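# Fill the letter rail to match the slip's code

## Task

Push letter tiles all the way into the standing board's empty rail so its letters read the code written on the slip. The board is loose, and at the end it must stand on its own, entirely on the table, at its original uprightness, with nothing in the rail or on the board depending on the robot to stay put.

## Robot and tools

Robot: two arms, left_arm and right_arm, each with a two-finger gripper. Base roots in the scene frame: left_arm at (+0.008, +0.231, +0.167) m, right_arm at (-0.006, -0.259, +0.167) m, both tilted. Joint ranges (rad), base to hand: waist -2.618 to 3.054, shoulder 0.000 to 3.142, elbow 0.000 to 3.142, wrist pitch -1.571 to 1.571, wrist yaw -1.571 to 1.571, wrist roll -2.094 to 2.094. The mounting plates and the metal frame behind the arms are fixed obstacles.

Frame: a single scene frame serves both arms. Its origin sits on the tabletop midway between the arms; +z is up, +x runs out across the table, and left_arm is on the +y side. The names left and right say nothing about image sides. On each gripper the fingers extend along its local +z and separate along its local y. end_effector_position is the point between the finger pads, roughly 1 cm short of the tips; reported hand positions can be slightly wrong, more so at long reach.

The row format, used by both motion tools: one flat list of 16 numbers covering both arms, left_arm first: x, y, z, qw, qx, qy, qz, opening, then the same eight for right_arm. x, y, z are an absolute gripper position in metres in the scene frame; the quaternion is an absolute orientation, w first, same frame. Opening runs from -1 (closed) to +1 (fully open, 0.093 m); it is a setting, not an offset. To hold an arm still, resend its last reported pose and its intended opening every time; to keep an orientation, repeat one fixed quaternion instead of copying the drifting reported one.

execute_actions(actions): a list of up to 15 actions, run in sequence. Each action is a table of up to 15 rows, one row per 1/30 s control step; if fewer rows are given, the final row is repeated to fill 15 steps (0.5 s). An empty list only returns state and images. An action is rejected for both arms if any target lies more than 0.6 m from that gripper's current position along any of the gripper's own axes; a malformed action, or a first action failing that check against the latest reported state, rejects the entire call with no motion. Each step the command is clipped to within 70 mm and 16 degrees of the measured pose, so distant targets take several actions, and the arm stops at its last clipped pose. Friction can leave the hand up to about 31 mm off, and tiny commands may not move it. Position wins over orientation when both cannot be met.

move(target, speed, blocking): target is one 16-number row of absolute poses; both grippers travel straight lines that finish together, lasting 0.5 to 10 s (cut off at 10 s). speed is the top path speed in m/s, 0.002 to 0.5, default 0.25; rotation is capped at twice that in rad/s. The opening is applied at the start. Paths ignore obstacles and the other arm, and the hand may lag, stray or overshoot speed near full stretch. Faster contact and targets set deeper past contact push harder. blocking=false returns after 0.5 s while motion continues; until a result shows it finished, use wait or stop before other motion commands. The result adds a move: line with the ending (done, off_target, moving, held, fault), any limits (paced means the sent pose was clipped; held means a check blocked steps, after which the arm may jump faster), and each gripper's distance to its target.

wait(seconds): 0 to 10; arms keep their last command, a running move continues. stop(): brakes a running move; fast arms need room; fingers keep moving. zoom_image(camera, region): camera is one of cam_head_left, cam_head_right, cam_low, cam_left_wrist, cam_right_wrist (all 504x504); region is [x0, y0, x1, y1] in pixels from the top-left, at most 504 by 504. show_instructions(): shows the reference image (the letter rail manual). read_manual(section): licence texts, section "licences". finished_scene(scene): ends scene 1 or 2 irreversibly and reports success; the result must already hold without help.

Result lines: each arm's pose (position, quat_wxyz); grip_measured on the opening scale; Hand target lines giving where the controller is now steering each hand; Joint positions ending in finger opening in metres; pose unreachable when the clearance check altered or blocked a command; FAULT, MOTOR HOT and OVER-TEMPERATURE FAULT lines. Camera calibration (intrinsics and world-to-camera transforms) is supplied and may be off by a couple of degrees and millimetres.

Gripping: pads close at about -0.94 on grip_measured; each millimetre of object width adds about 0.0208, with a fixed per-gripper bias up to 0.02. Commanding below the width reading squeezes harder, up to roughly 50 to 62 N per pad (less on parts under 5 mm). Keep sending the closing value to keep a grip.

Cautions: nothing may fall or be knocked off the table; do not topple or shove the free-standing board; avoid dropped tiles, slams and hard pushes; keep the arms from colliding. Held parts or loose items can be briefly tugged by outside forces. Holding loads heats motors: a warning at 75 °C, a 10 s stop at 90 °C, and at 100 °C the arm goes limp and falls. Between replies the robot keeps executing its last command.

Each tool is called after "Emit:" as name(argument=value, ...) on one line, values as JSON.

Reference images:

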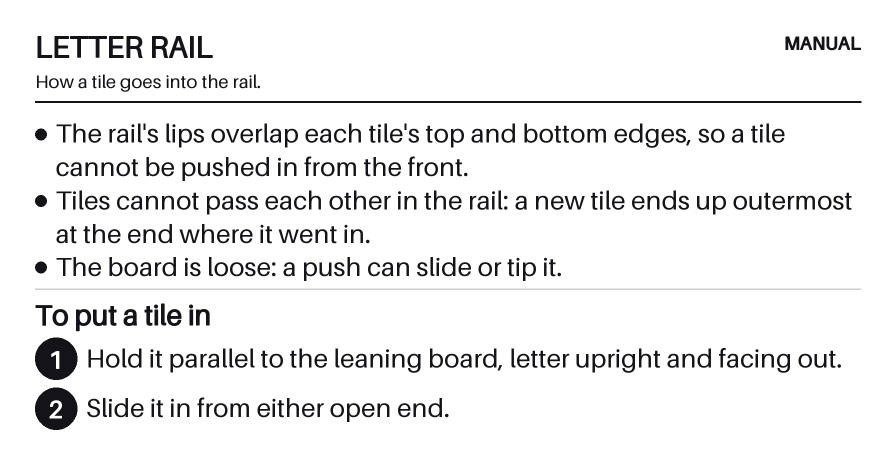

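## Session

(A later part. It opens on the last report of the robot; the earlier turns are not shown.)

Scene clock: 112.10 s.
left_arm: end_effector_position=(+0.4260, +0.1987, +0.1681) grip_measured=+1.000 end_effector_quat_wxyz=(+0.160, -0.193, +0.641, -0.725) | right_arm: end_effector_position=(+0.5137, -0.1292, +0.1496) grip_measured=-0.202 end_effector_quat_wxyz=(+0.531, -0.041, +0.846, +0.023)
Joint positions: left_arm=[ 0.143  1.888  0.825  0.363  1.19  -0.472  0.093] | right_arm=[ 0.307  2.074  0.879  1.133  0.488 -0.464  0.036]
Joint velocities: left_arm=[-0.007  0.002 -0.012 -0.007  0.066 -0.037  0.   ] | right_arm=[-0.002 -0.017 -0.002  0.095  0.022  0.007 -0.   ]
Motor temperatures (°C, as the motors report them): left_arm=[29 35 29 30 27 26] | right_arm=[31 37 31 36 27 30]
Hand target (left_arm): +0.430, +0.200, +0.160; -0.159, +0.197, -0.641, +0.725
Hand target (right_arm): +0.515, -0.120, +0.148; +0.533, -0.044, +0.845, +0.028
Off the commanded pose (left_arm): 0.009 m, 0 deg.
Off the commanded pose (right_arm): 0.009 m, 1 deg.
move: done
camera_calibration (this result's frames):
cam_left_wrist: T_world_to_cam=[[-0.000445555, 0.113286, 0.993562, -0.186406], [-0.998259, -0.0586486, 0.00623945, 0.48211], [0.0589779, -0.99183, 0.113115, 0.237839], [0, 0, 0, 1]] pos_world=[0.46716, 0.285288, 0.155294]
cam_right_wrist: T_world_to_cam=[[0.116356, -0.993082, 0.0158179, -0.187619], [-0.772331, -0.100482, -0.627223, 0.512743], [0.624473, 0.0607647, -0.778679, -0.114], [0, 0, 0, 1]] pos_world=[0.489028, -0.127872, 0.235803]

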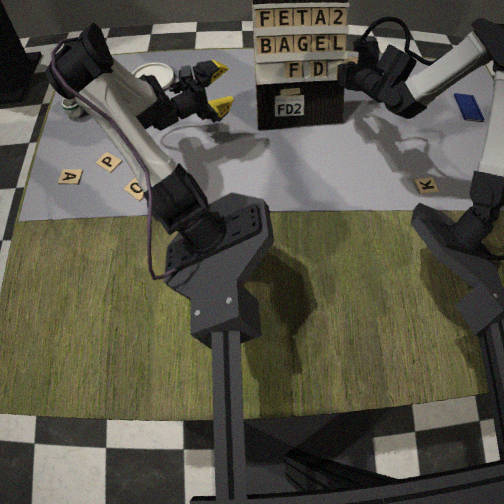

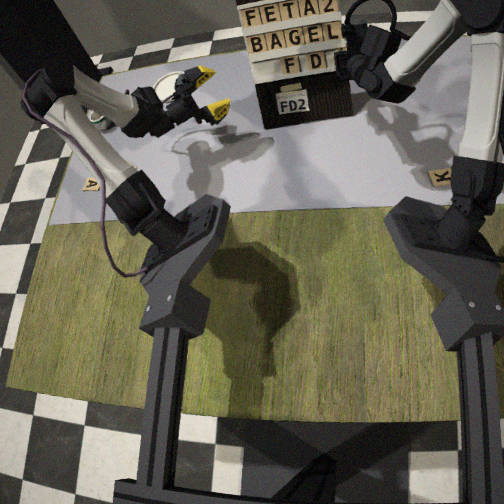

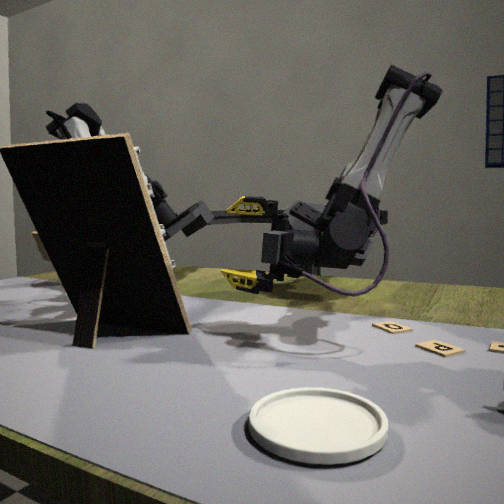

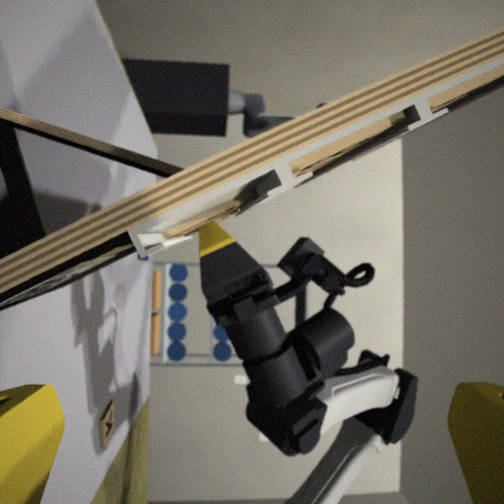

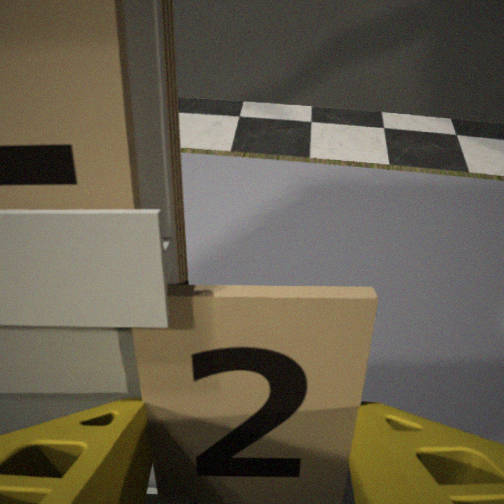

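Emit:
move(target=[0.43,0.2,0.16,0.159,-0.197,0.641,-0.725,1,0.509,-0.068,0.149,0.533,-0.044,0.845,0.028,-0.25], speed=0.025)

Emit:
execute_actions(actions=[[[0.43,0.2,0.16,0.159,-0.197,0.641,-0.725,1,0.507,-0.077,0.15,0.533,-0.044,0.845,0.028,0.1]]])

Emit:
move(target=[0.43,0.2,0.16,0.159,-0.197,0.641,-0.725,1,0.46,-0.08,0.172,0.533,-0.044,0.845,0.028,0.1], speed=0.08)

Scene clock: 114.97 s.
left_arm: end_effector_position=(+0.4260, +0.1987, +0.1681) grip_measured=+1.000 end_effector_quat_wxyz=(+0.160, -0.193, +0.641, -0.725) | right_arm: end_effector_position=(+0.5086, -0.0791, +0.1512) grip_measured=-0.202 end_effector_quat_wxyz=(+0.531, -0.041, +0.846, +0.018)
Joint positions: left_arm=[ 0.143  1.888  0.825  0.363  1.19  -0.472  0.093] | right_arm=[ 0.415  2.203  0.976  1.166  0.603 -0.464  0.036]
Joint velocities: left_arm=[-0.022 -0.002  0.007  0.051  0.022  0.037  0.   ] | right_arm=[-0.012 -0.002 -0.017 -0.037  0.022 -0.066  0.   ]
Motor temperatures (°C, as the motors report them): left_arm=[29 36 30 30 27 26] | right_arm=[31 37 31 36 27 30]
Hand target (left_arm): +0.430, +0.200, +0.160; -0.159, +0.197, -0.641, +0.725
Hand target (right_arm): +0.509, -0.068, +0.149; +0.533, -0.044, +0.845, +0.028
Off the commanded pose (left_arm): 0.009 m, 0 deg.
Off the commanded pose (right_arm): 0.011 m, 1 deg.
move: off_target (right_arm)
camera_calibration (this result's frames):
cam_left_wrist: T_world_to_cam=[[-0.000445555, 0.113286, 0.993562, -0.186406], [-0.998259, -0.0586486, 0.00623945, 0.48211], [0.0589779, -0.99183, 0.113115, 0.237839], [0, 0, 0, 1]] pos_world=[0.46716, 0.285288, 0.155294]
cam_right_wrist: T_world_to_cam=[[0.111236, -0.993495, 0.0243772, -0.135955], [-0.772307, -0.101856, -0.627031, 0.514793], [0.625435, 0.0509215, -0.778613, -0.11393], [0, 0, 0, 1]] pos_world=[0.483957, -0.0768341, 0.237398]

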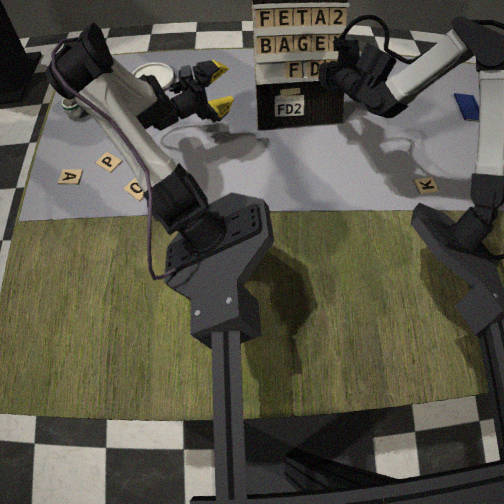

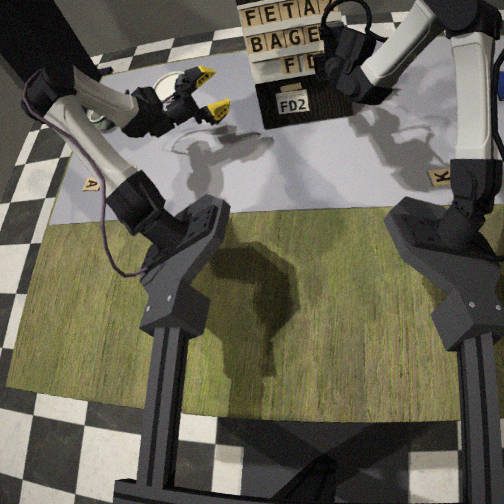

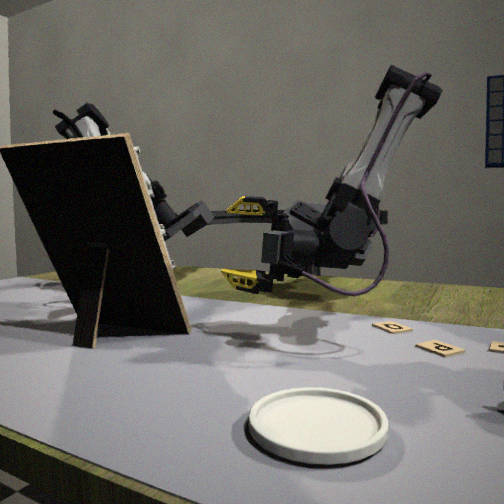

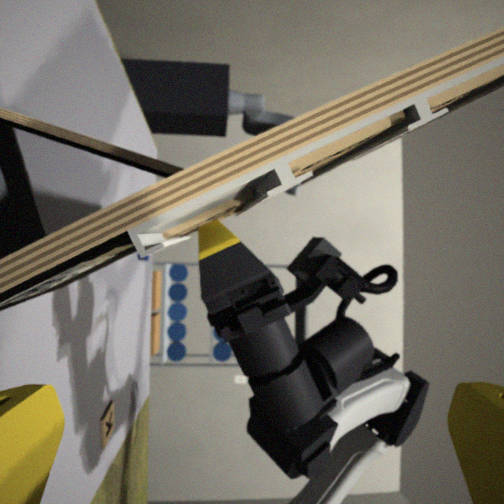

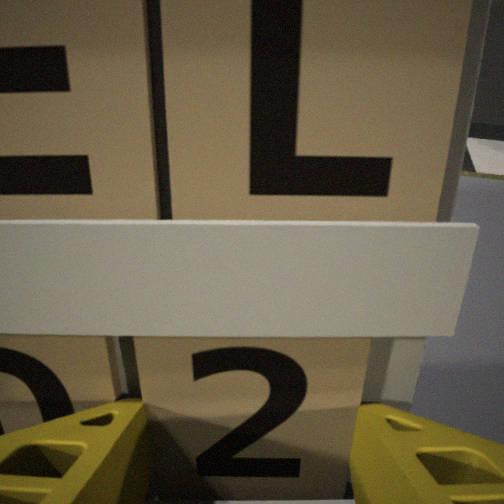

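Scene clock: 115.47 s.
left_arm: end_effector_position=(+0.4260, +0.1987, +0.1681) grip_measured=+1.000 end_effector_quat_wxyz=(+0.160, -0.193, +0.641, -0.725) | right_arm: end_effector_position=(+0.5088, -0.0790, +0.1515) grip_measured=+0.097 end_effector_quat_wxyz=(+0.532, -0.041, +0.846, +0.019)
Joint positions: left_arm=[ 0.143  1.888  0.825  0.363  1.19  -0.472  0.093] | right_arm=[ 0.415  2.203  0.976  1.168  0.602 -0.463  0.05 ]
Joint velocities: left_arm=[ 0.002 -0.007 -0.007  0.007 -0.022 -0.066  0.   ] | right_arm=[-0.007  0.002 -0.012 -0.022  0.007 -0.051 -0.001]
Motor temperatures (°C, as the motors report them): left_arm=[29 35 30 30 27 26] | right_arm=[31 37 31 36 27 30]
Hand target (left_arm): +0.430, +0.200, +0.160; -0.159, +0.197, -0.641, +0.725
Hand target (right_arm): +0.507, -0.077, +0.150; +0.533, -0.044, +0.845, +0.028
Off the commanded pose (left_arm): 0.009 m, 0 deg.
Off the commanded pose (right_arm): 0.003 m, 1 deg.
camera_calibration (this result's frames):
cam_left_wrist: T_world_to_cam=[[-0.000445555, 0.113286, 0.993562, -0.186406], [-0.998259, -0.0586486, 0.00623945, 0.48211], [0.0589779, -0.99183, 0.113115, 0.237839], [0, 0, 0, 1]] pos_world=[0.46716, 0.285288, 0.155294]
cam_right_wrist: T_world_to_cam=[[0.110769, -0.993594, 0.0224041, -0.135406], [-0.771437, -0.100171, -0.628372, 0.515028], [0.626591, 0.0523207, -0.77759, -0.114401], [0, 0, 0, 1]] pos_world=[0.483992, -0.0769626, 0.237706]

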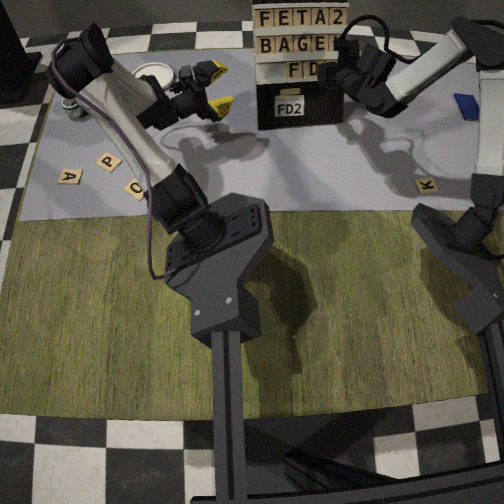

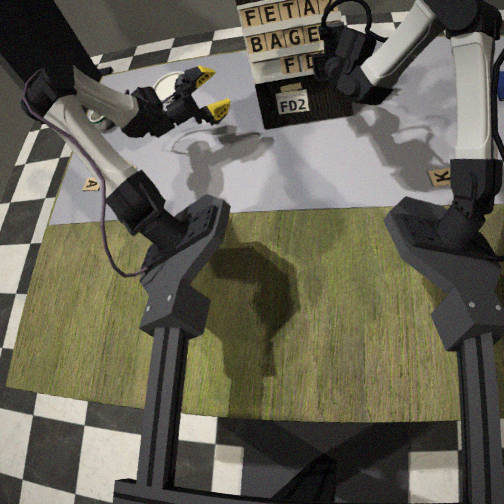

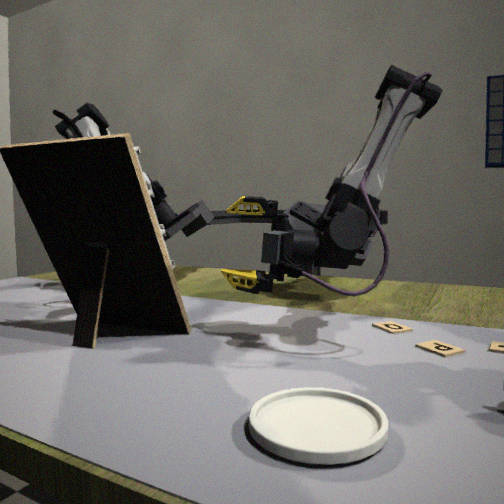

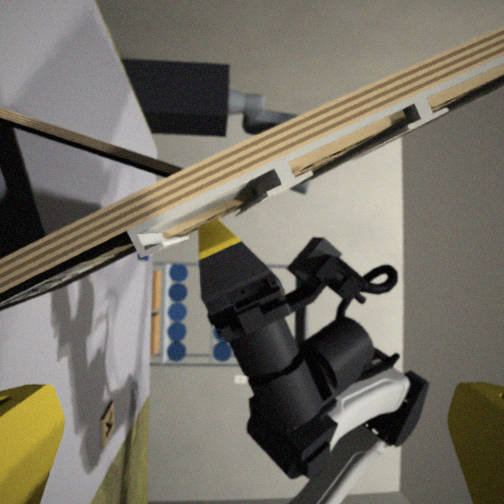

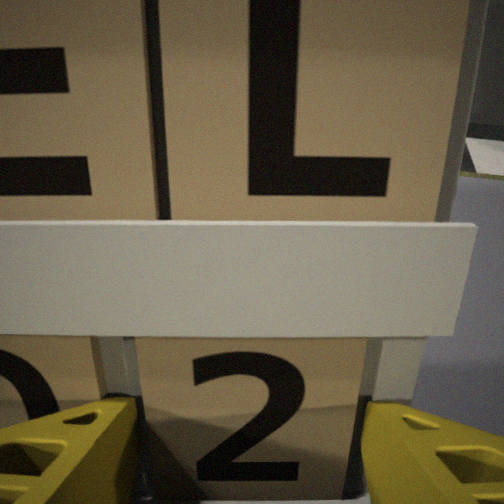

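Scene clock: 116.47 s.
left_arm: end_effector_position=(+0.4260, +0.1987, +0.1681) grip_measured=+1.000 end_effector_quat_wxyz=(+0.160, -0.193, +0.641, -0.725) | right_arm: end_effector_position=(+0.4631, -0.0766, +0.1672) grip_measured=+0.097 end_effector_quat_wxyz=(+0.530, -0.051, +0.846, +0.027)
Joint positions: left_arm=[ 0.143  1.888  0.825  0.363  1.19  -0.472  0.093] | right_arm=[ 0.492  2.126  0.8    1.245  0.659 -0.454  0.05 ]
Joint velocities: left_arm=[-0.012 -0.002 -0.002 -0.037 -0.037 -0.139  0.   ] | right_arm=[ 0.007  0.002 -0.017 -0.037  0.081  0.007  0.   ]
Motor temperatures (°C, as the motors report them): left_arm=[29 36 30 30 27 26] | right_arm=[31 37 31 36 27 30]
Hand target (left_arm): +0.430, +0.200, +0.160; -0.159, +0.197, -0.641, +0.725
Hand target (right_arm): +0.460, -0.079, +0.172; +0.533, -0.044, +0.845, +0.028
Off the commanded pose (left_arm): 0.009 m, 0 deg.
Off the commanded pose (right_arm): 0.007 m, 1 deg.
move: done
camera_calibration (this result's frames):
cam_left_wrist: T_world_to_cam=[[-0.000445555, 0.113286, 0.993562, -0.186406], [-0.998259, -0.0586486, 0.00623945, 0.48211], [0.0589779, -0.99183, 0.113115, 0.237839], [0, 0, 0, 1]] pos_world=[0.46716, 0.285288, 0.155294]
cam_right_wrist: T_world_to_cam=[[0.136337, -0.990468, 0.0196244, -0.139405], [-0.771467, -0.118577, -0.625122, 0.487964], [0.621491, 0.0700877, -0.78028, -0.0695415], [0, 0, 0, 1]] pos_world=[0.438674, -0.0753411, 0.253511]

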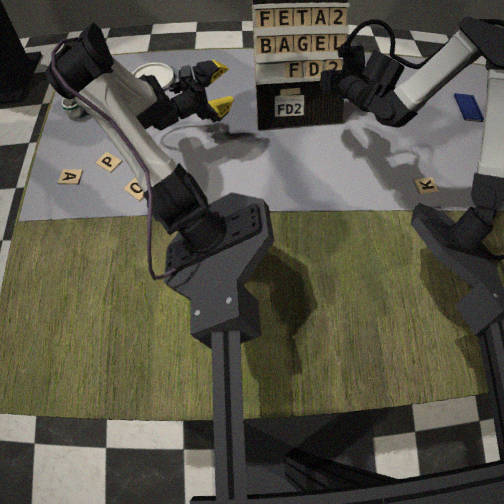

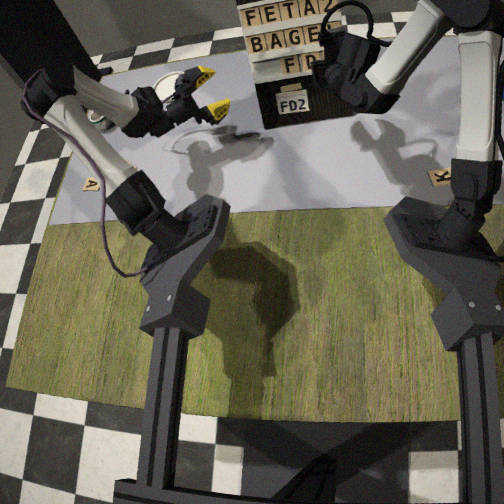

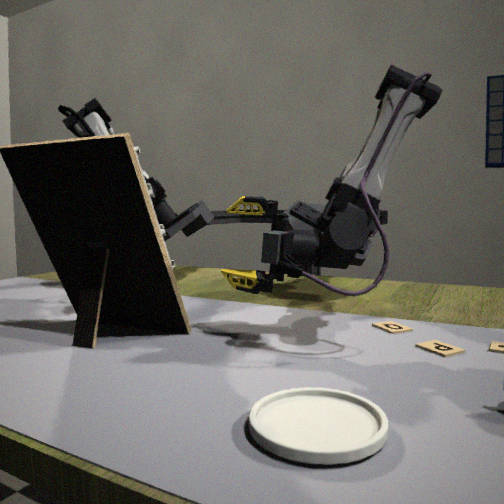

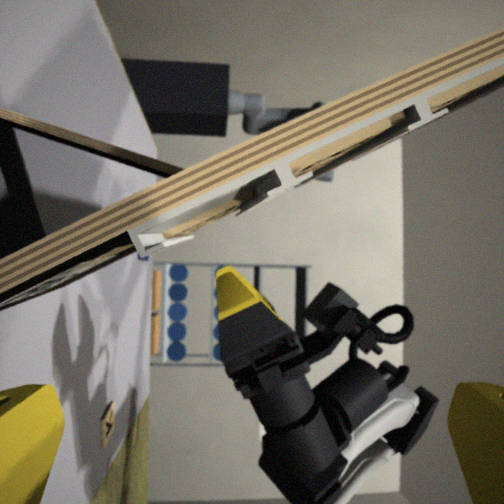

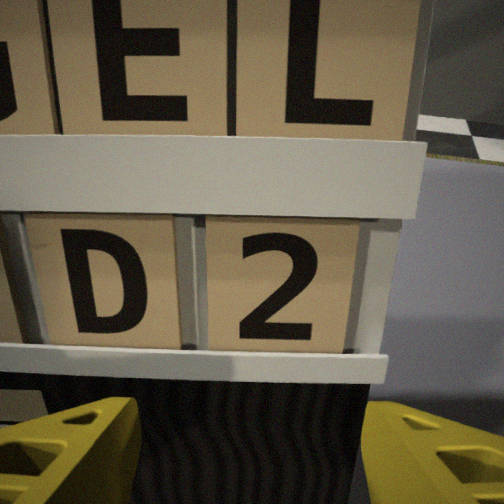

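Emit:
finished_scene(scene=1)

The scene is finished: the task was done.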